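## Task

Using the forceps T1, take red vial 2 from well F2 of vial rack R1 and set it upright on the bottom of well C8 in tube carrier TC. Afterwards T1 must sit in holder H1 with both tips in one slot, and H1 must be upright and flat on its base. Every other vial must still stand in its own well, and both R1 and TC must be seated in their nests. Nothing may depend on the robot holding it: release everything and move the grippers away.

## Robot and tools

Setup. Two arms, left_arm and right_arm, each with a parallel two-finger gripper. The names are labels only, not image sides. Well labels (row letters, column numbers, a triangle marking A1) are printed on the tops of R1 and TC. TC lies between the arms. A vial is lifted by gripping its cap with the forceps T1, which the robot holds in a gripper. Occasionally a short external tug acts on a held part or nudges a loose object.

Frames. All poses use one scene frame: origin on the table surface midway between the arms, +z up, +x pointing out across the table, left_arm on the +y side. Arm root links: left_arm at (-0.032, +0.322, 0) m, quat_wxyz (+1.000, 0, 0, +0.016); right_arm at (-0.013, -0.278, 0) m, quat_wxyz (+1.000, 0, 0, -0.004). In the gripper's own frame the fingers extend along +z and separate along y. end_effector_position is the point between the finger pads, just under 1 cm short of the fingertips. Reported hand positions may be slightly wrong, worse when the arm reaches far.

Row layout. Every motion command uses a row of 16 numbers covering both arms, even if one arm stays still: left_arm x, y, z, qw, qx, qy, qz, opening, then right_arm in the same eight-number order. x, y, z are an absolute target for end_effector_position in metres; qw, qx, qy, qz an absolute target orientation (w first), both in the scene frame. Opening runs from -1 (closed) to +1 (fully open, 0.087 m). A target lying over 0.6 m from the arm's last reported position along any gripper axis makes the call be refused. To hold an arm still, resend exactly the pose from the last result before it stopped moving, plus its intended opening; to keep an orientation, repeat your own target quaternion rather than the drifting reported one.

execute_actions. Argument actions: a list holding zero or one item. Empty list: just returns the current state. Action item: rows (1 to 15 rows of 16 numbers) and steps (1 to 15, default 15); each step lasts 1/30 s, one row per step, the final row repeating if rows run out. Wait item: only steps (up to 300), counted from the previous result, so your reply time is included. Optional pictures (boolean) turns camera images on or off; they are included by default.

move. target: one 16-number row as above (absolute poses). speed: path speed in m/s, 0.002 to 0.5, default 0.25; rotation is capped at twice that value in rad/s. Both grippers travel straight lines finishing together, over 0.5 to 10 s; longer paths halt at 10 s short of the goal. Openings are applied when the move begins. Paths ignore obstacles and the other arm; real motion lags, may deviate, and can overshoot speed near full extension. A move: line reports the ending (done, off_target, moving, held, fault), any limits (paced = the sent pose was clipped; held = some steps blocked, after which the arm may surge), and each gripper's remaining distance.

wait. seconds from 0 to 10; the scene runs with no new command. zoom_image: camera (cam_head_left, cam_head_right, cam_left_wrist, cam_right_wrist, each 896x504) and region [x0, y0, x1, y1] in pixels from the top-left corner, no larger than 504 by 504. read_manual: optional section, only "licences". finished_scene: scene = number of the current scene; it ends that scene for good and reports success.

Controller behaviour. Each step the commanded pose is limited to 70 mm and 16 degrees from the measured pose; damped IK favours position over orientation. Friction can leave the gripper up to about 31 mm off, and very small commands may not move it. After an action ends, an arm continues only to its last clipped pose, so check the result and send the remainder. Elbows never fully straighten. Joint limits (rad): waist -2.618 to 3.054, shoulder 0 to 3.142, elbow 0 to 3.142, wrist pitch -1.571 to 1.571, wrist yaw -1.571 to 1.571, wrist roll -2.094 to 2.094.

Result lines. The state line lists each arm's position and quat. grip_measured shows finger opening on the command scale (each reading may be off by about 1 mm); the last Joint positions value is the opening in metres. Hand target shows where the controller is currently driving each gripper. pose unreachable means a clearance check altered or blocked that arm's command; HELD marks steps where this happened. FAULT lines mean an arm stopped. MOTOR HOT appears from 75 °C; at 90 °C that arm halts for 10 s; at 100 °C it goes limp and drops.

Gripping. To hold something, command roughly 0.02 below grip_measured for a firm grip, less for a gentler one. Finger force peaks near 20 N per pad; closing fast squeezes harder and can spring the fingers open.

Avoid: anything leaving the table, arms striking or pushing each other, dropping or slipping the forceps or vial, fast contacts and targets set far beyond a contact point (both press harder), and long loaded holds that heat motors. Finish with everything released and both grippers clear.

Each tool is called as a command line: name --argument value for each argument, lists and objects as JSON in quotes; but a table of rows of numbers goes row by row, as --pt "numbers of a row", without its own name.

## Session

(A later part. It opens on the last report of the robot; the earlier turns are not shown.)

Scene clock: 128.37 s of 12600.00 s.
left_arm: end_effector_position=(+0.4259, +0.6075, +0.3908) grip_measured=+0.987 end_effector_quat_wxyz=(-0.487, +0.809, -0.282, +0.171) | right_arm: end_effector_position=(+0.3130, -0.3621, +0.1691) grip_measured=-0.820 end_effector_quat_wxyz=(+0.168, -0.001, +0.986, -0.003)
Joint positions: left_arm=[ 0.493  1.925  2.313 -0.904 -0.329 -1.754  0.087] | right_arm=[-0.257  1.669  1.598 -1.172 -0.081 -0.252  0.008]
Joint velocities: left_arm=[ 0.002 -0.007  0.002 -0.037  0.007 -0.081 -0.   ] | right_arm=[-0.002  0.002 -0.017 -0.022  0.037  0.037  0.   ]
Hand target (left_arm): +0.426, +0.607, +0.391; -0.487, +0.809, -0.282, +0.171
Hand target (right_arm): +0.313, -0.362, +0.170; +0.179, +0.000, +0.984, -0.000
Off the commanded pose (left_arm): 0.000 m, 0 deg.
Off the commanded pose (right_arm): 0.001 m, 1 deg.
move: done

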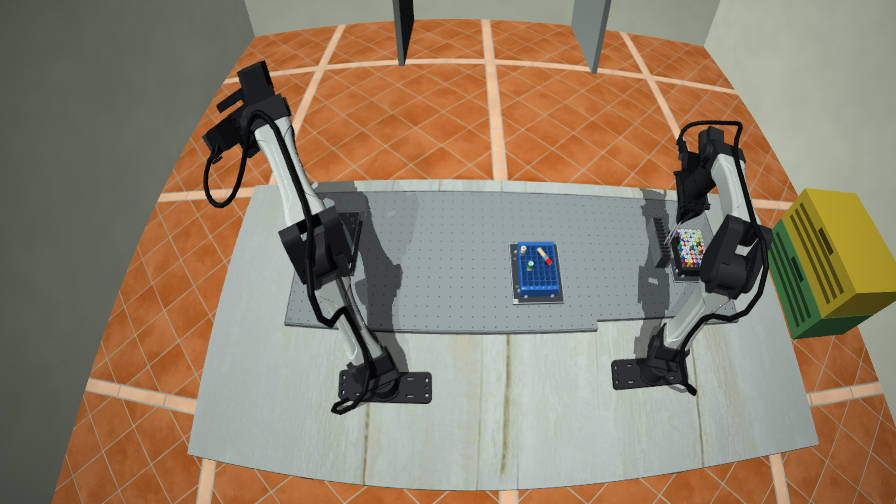

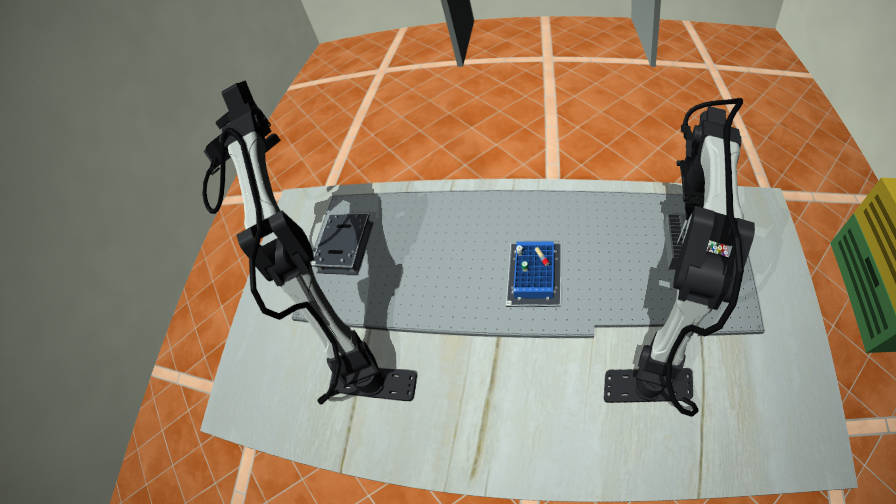

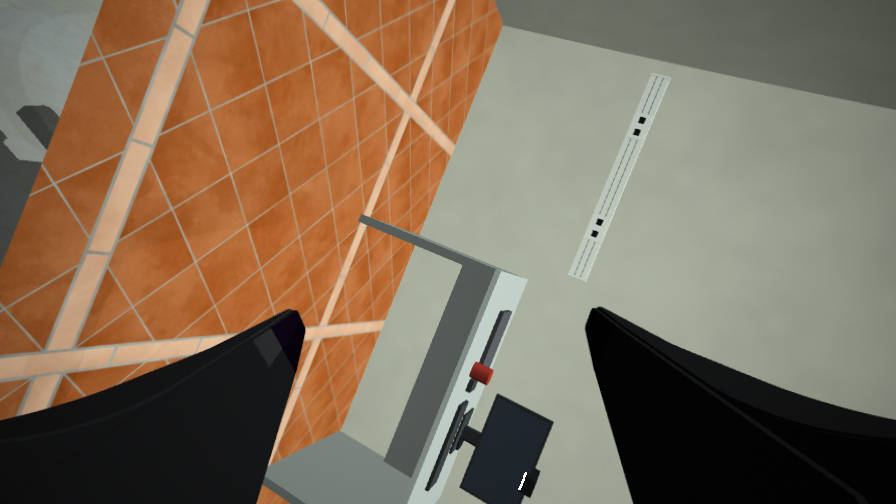

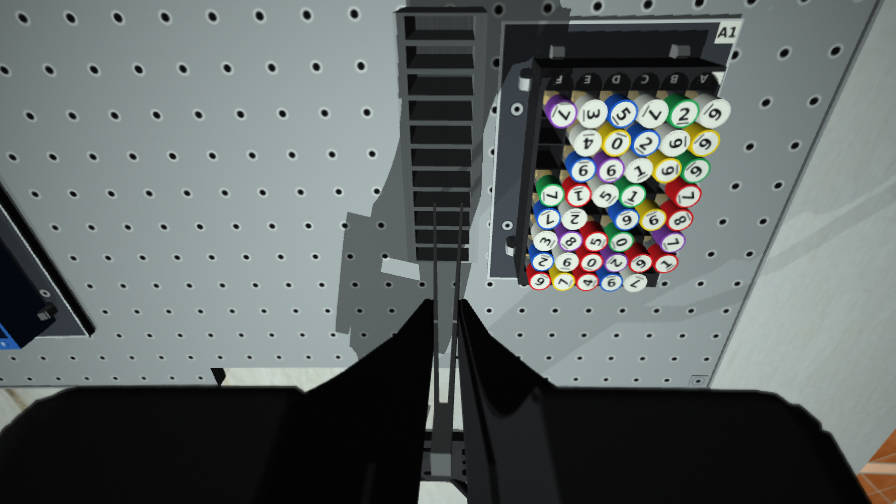

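Nudge forward by pitching first.

execute_actions --actions '[{"rows":[[0.4259,0.6075,0.3908,-0.487,0.809,-0.282,0.171,1,0.316,-0.360,0.17,0.186,0,0.983,0.004,-0.82]]}]'

zoom_image --camera "cam_right_wrist" --region '[380, 140, 520, 280]'

Scene clock: 129.43 s of 12600.00 s.
left_arm: end_effector_position=(+0.4259, +0.6075, +0.3908) grip_measured=+0.987 end_effector_quat_wxyz=(-0.487, +0.809, -0.282, +0.171) | right_arm: end_effector_position=(+0.3175, -0.3613, +0.1699) grip_measured=-0.820 end_effector_quat_wxyz=(+0.177, -0.002, +0.984, +0.000)
Joint positions: left_arm=[ 0.493  1.925  2.313 -0.904 -0.329 -1.754  0.087] | right_arm=[-0.257  1.669  1.598 -1.155 -0.092 -0.252  0.008]
Joint velocities: left_arm=[-0.007  0.007 -0.007  0.066 -0.11  -0.037 -0.001] | right_arm=[-0.002 -0.002  0.002 -0.037  0.007 -0.022  0.   ]
Hand target (left_arm): +0.426, +0.607, +0.391; -0.487, +0.809, -0.282, +0.171
Hand target (right_arm): +0.316, -0.360, +0.170; +0.186, +0.000, +0.983, +0.004
Off the commanded pose (left_arm): 0.000 m, 0 deg.
Off the commanded pose (right_arm): 0.002 m, 1 deg.
Steps of this call (steps 1 to 17: nothing new was sent; steps 18 to 32: all 15 steps of this action). Readings (end_effector_position):
18: left_arm (+0.4259, +0.6075, +0.3908) | right_arm (+0.3140, -0.3619, +0.1693)
19: left_arm (+0.4259, +0.6075, +0.3908) | right_arm (+0.3146, -0.3617, +0.1694)
21: left_arm (+0.4259, +0.6075, +0.3908) | right_arm (+0.3157, -0.3615, +0.1696)
25: left_arm (+0.4259, +0.6075, +0.3908) | right_arm (+0.3169, -0.3614, +0.1698)
32: the state above

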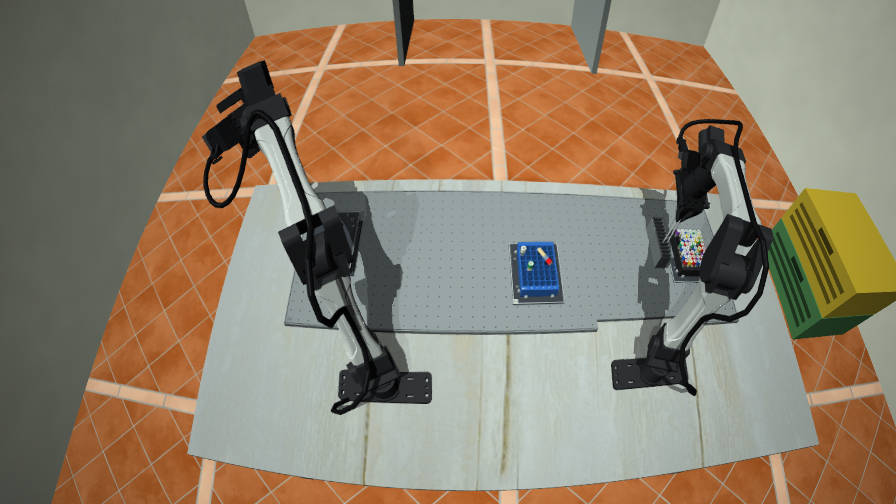

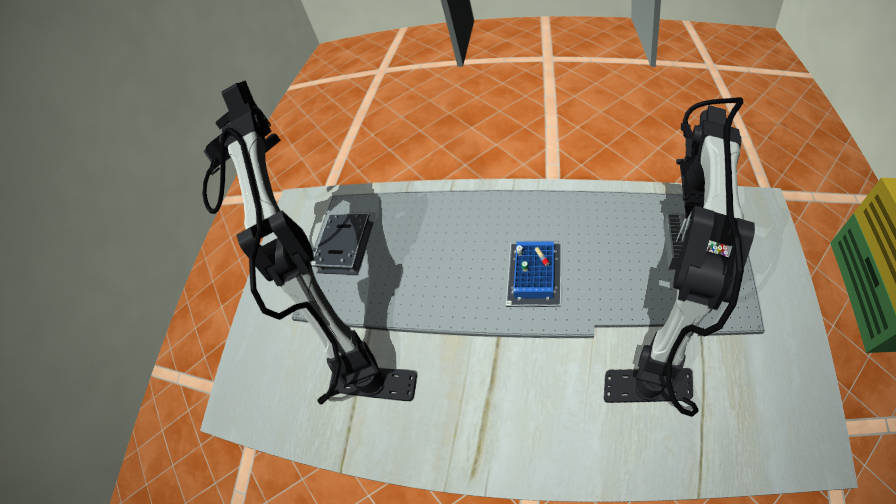

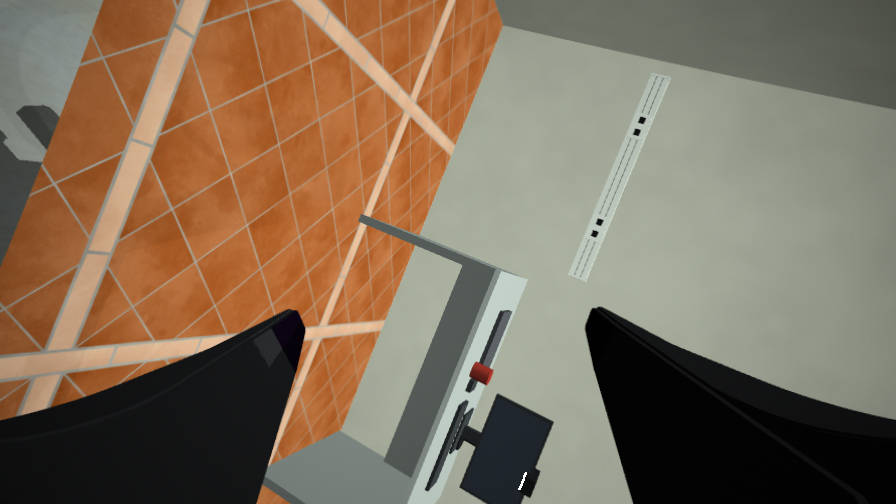

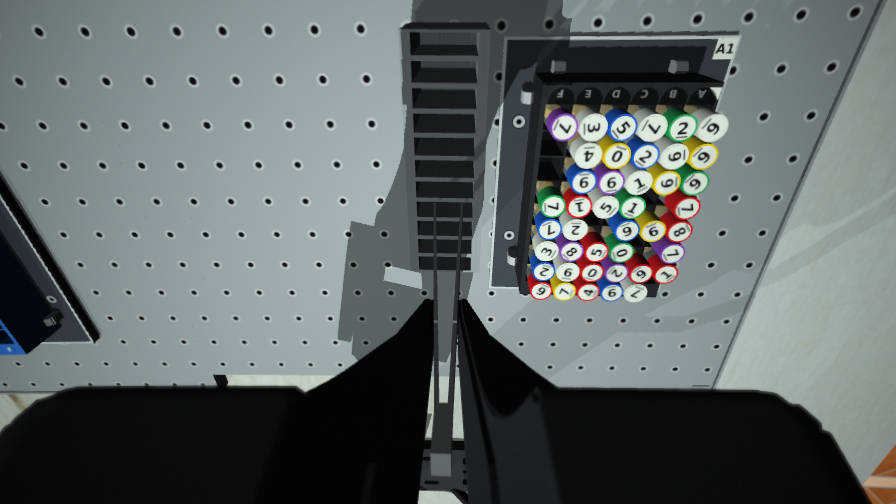

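Region (380, 140, 520, 280) of cam_right_wrist's 896x504 image, scaled by 3.600, with more detail than that image has.

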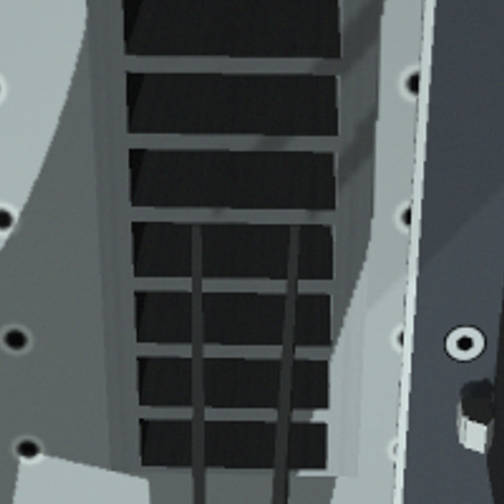

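execute_actions --actions '[{"rows":[[0.4259,0.6075,0.3908,-0.487,0.809,-0.282,0.171,1,0.3145,-0.361,0.169,0.168,-0.002,0.985,0.0,-0.82]]}]'

zoom_image --camera "cam_right_wrist" --region '[380, 140, 520, 280]'

Scene clock: 130.80 s of 12600.00 s.
left_arm: end_effector_position=(+0.4259, +0.6075, +0.3908) grip_measured=+0.987 end_effector_quat_wxyz=(-0.487, +0.809, -0.282, +0.171) | right_arm: end_effector_position=(+0.3168, -0.3610, +0.1698) grip_measured=-0.820 end_effector_quat_wxyz=(+0.176, -0.002, +0.984, +0.001)
Joint positions: left_arm=[ 0.493  1.925  2.313 -0.904 -0.329 -1.754  0.087] | right_arm=[-0.257  1.669  1.598 -1.158 -0.092 -0.252  0.008]
Joint velocities: left_arm=[-0.012  0.017  0.002  0.022 -0.037  0.037 -0.001] | right_arm=[ 0.022  0.002  0.002 -0.037 -0.007  0.007  0.001]
Hand target (left_arm): +0.426, +0.607, +0.391; -0.487, +0.809, -0.282, +0.171
Hand target (right_arm): +0.314, -0.361, +0.169; +0.168, -0.002, +0.986, +0.000
Off the commanded pose (left_arm): 0.000 m, 0 deg.
Off the commanded pose (right_arm): 0.002 m, 1 deg.
Steps of this call (steps 1 to 26: nothing new was sent; steps 27 to 41: all 15 steps of this action). Readings (end_effector_position):
27: left_arm (+0.4259, +0.6075, +0.3908) | right_arm (+0.3175, -0.3612, +0.1699)
28: left_arm (+0.4259, +0.6075, +0.3908) | right_arm (+0.3174, -0.3612, +0.1699)
30: left_arm (+0.4259, +0.6075, +0.3908) | right_arm (+0.3171, -0.3611, +0.1698)
34: left_arm (+0.4259, +0.6075, +0.3908) | right_arm (+0.3168, -0.3610, +0.1698)
41: the state above

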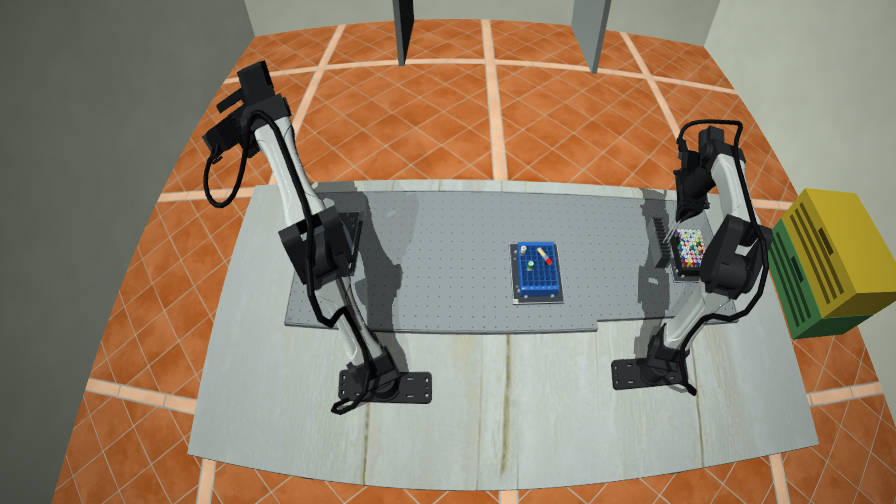

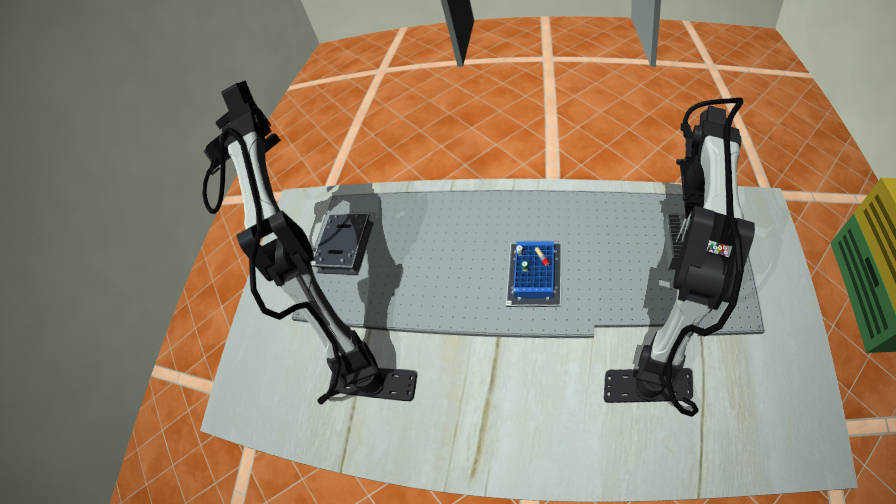

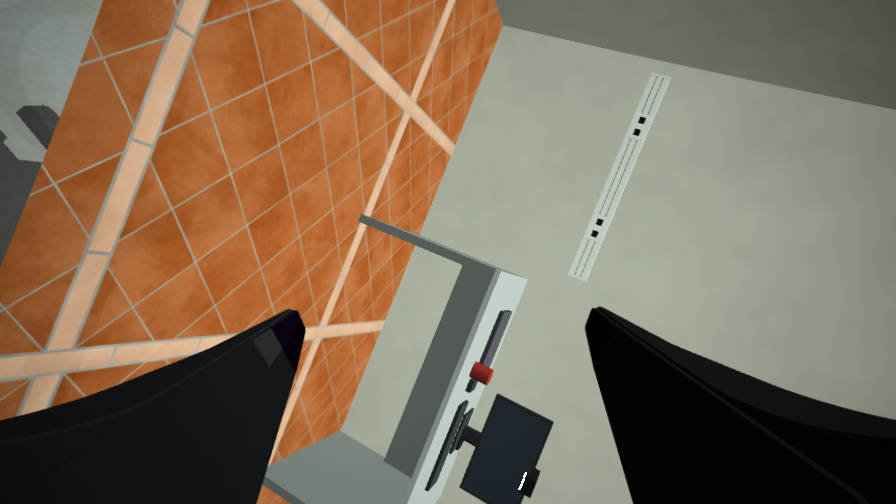

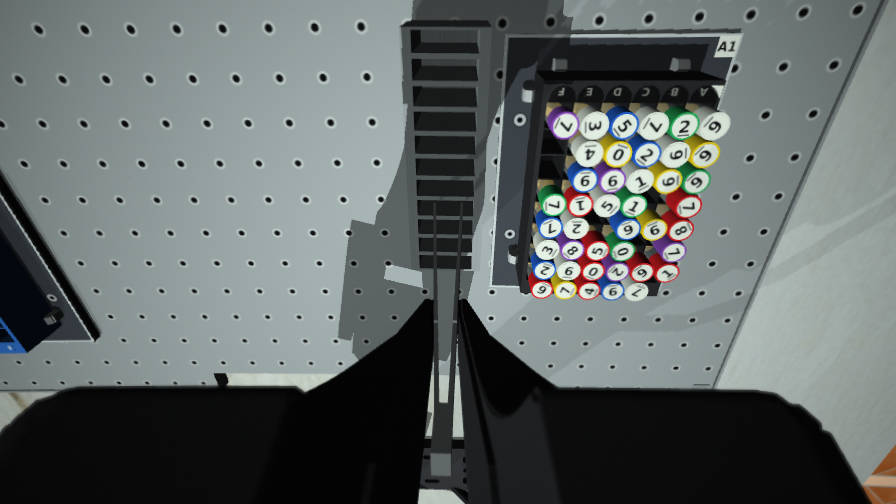

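Region (380, 140, 520, 280) of cam_right_wrist's 896x504 image, scaled by 3.600, with more detail than that image has.

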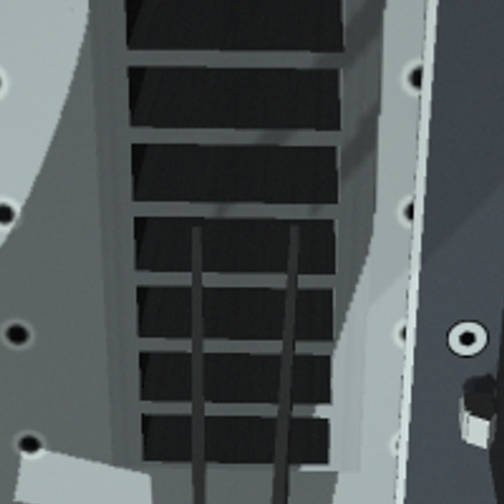

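execute_actions --actions '[{"rows":[[0.4259,0.6075,0.3908,-0.487,0.809,-0.282,0.171,1,0.314,-0.361,0.166,0.17,-0.002,0.985,0.0,-0.82],[0.4259,0.6075,0.3908,-0.487,0.809,-0.282,0.171,1,0.314,-0.361,0.163,0.17,-0.002,0.985,0.0,-0.82],[0.4259,0.6075,0.3908,-0.487,0.809,-0.282,0.171,1,0.314,-0.361,0.160,0.17,-0.002,0.985,0.0,-0.82],[0.4259,0.6075,0.3908,-0.487,0.809,-0.282,0.171,1,0.314,-0.361,0.157,0.17,-0.002,0.985,0.0,-0.82]]}]'

zoom_image --camera "cam_right_wrist" --region '[380, 140, 520, 280]'

Scene clock: 132.63 s of 12600.00 s.
left_arm: end_effector_position=(+0.4259, +0.6075, +0.3908) grip_measured=+0.987 end_effector_quat_wxyz=(-0.487, +0.809, -0.282, +0.171) | right_arm: end_effector_position=(+0.3135, -0.3601, +0.1594) grip_measured=-0.820 end_effector_quat_wxyz=(+0.166, -0.002, +0.986, +0.003)
Joint positions: left_arm=[ 0.493  1.925  2.313 -0.904 -0.329 -1.754  0.087] | right_arm=[-0.257  1.669  1.559 -1.14  -0.092 -0.252  0.008]
Joint velocities: left_arm=[ 0.012 -0.007  0.022 -0.007  0.022 -0.037 -0.001] | right_arm=[-0.007 -0.017 -0.007 -0.022  0.051  0.022  0.001]
Hand target (left_arm): +0.426, +0.607, +0.391; -0.487, +0.809, -0.282, +0.171
Hand target (right_arm): +0.314, -0.361, +0.157; +0.170, -0.002, +0.985, +0.000
Off the commanded pose (left_arm): 0.000 m, 0 deg.
Off the commanded pose (right_arm): 0.003 m, 1 deg.
Steps of this call (steps 1 to 40: nothing new was sent; steps 41 to 55: all 15 steps of this action). Readings (end_effector_position):
41: left_arm (+0.4259, +0.6075, +0.3908) | right_arm (+0.3168, -0.3610, +0.1698)
42: left_arm (+0.4259, +0.6075, +0.3908) | right_arm (+0.3168, -0.3610, +0.1698)
44: left_arm (+0.4259, +0.6075, +0.3908) | right_arm (+0.3164, -0.3609, +0.1670)
48: left_arm (+0.4259, +0.6075, +0.3908) | right_arm (+0.3123, -0.3598, +0.1595)
55: the state above

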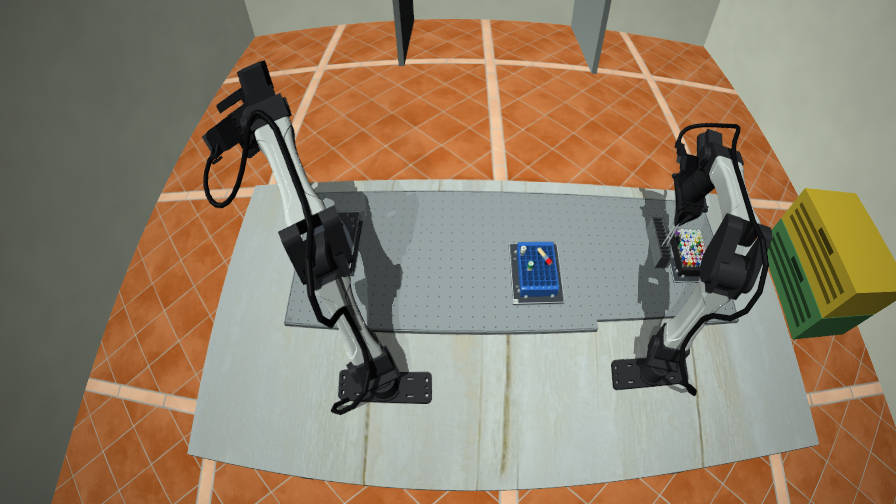

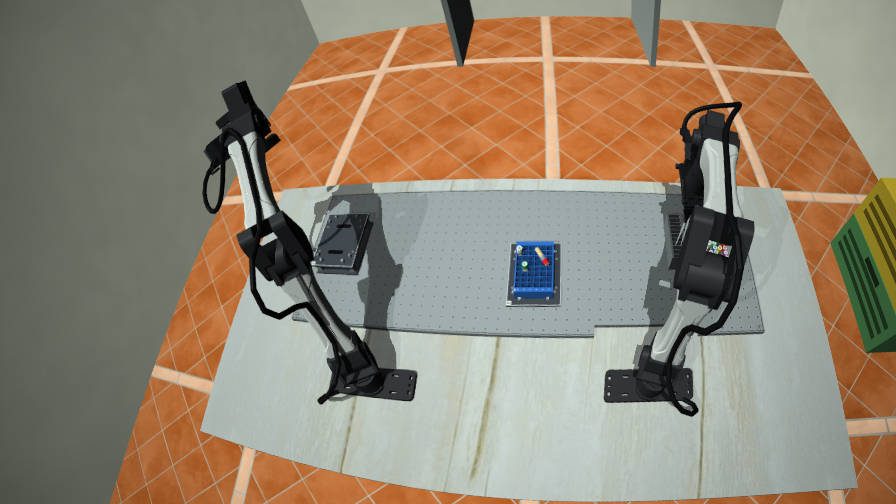

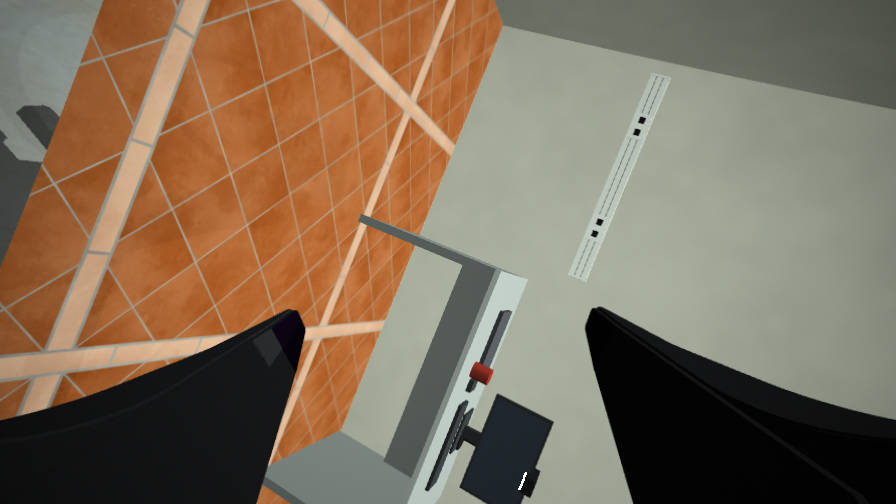

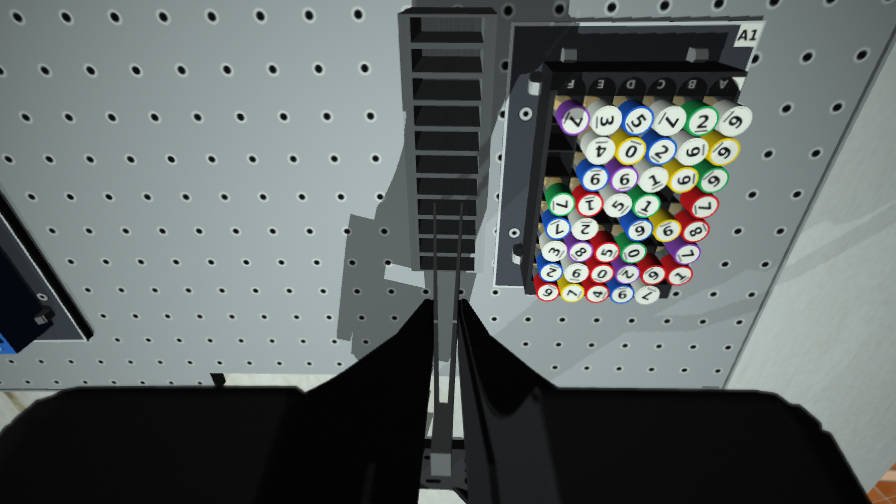

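Region (380, 140, 520, 280) of cam_right_wrist's 896x504 image, scaled by 3.600, with more detail than that image has.

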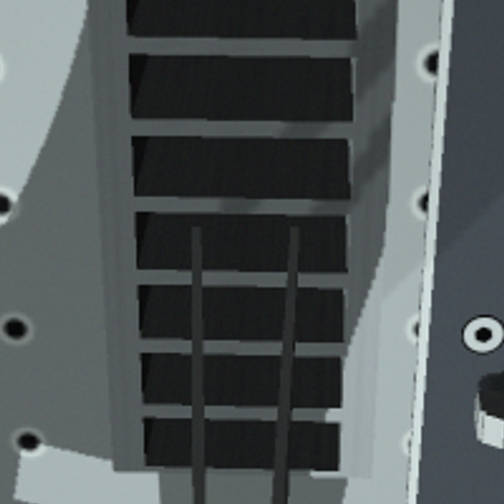

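In the slot.

move --target '[0.4259,0.6075,0.3908,-0.487,0.809,-0.282,0.171,1,0.315,-0.360,0.121,0.177,0,0.984,0,-0.82]' --speed 0.025

Scene clock: 135.20 s of 12600.00 s.
left_arm: end_effector_position=(+0.4259, +0.6075, +0.3908) grip_measured=+0.987 end_effector_quat_wxyz=(-0.487, +0.809, -0.282, +0.171) | right_arm: end_effector_position=(+0.3158, -0.3607, +0.1197) grip_measured=-0.820 end_effector_quat_wxyz=(+0.167, -0.002, +0.986, +0.003)
Joint positions: left_arm=[ 0.493  1.925  2.313 -0.904 -0.329 -1.754  0.087] | right_arm=[-0.257  1.669  1.401 -0.98  -0.092 -0.252  0.008]
Joint velocities: left_arm=[-0.012 -0.002 -0.022  0.037  0.022  0.037 -0.   ] | right_arm=[-0.027 -0.002 -0.007 -0.022  0.007 -0.095  0.001]
Hand target (left_arm): +0.426, +0.607, +0.391; -0.487, +0.809, -0.282, +0.171
Hand target (right_arm): +0.315, -0.360, +0.121; +0.177, +0.000, +0.984, +0.000
Off the commanded pose (left_arm): 0.000 m, 0 deg.
Off the commanded pose (right_arm): 0.002 m, 1 deg.
move: done

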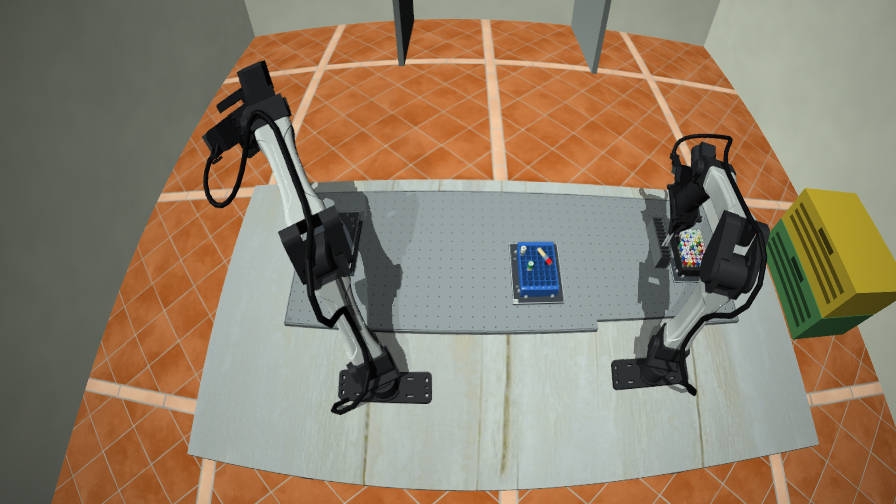

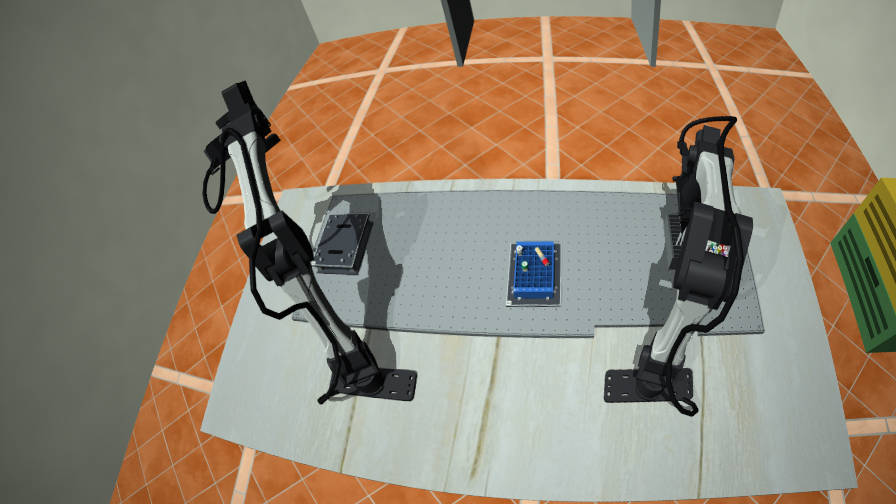

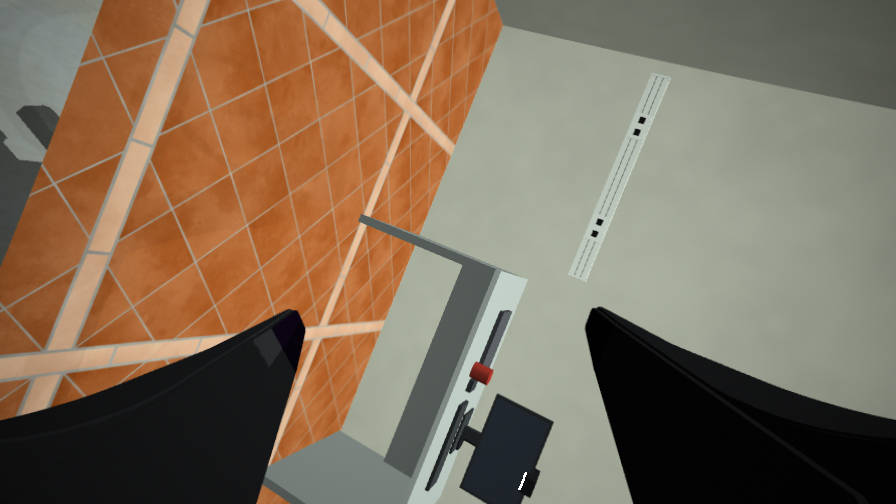

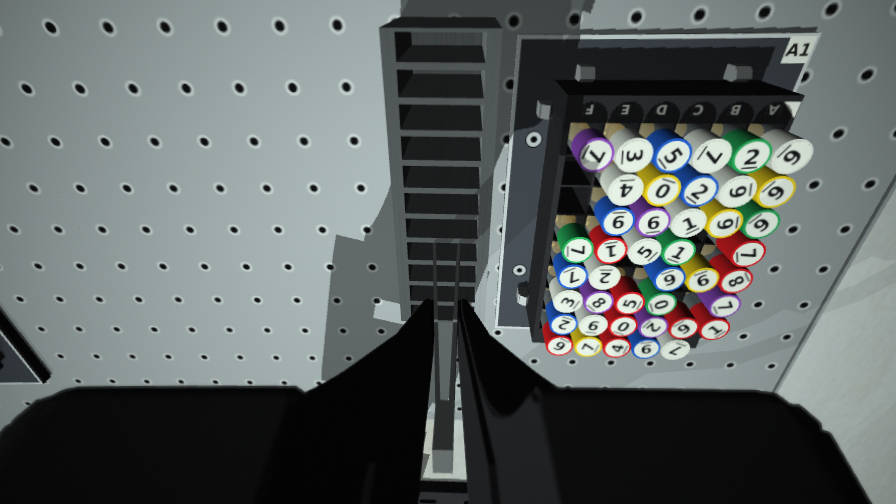

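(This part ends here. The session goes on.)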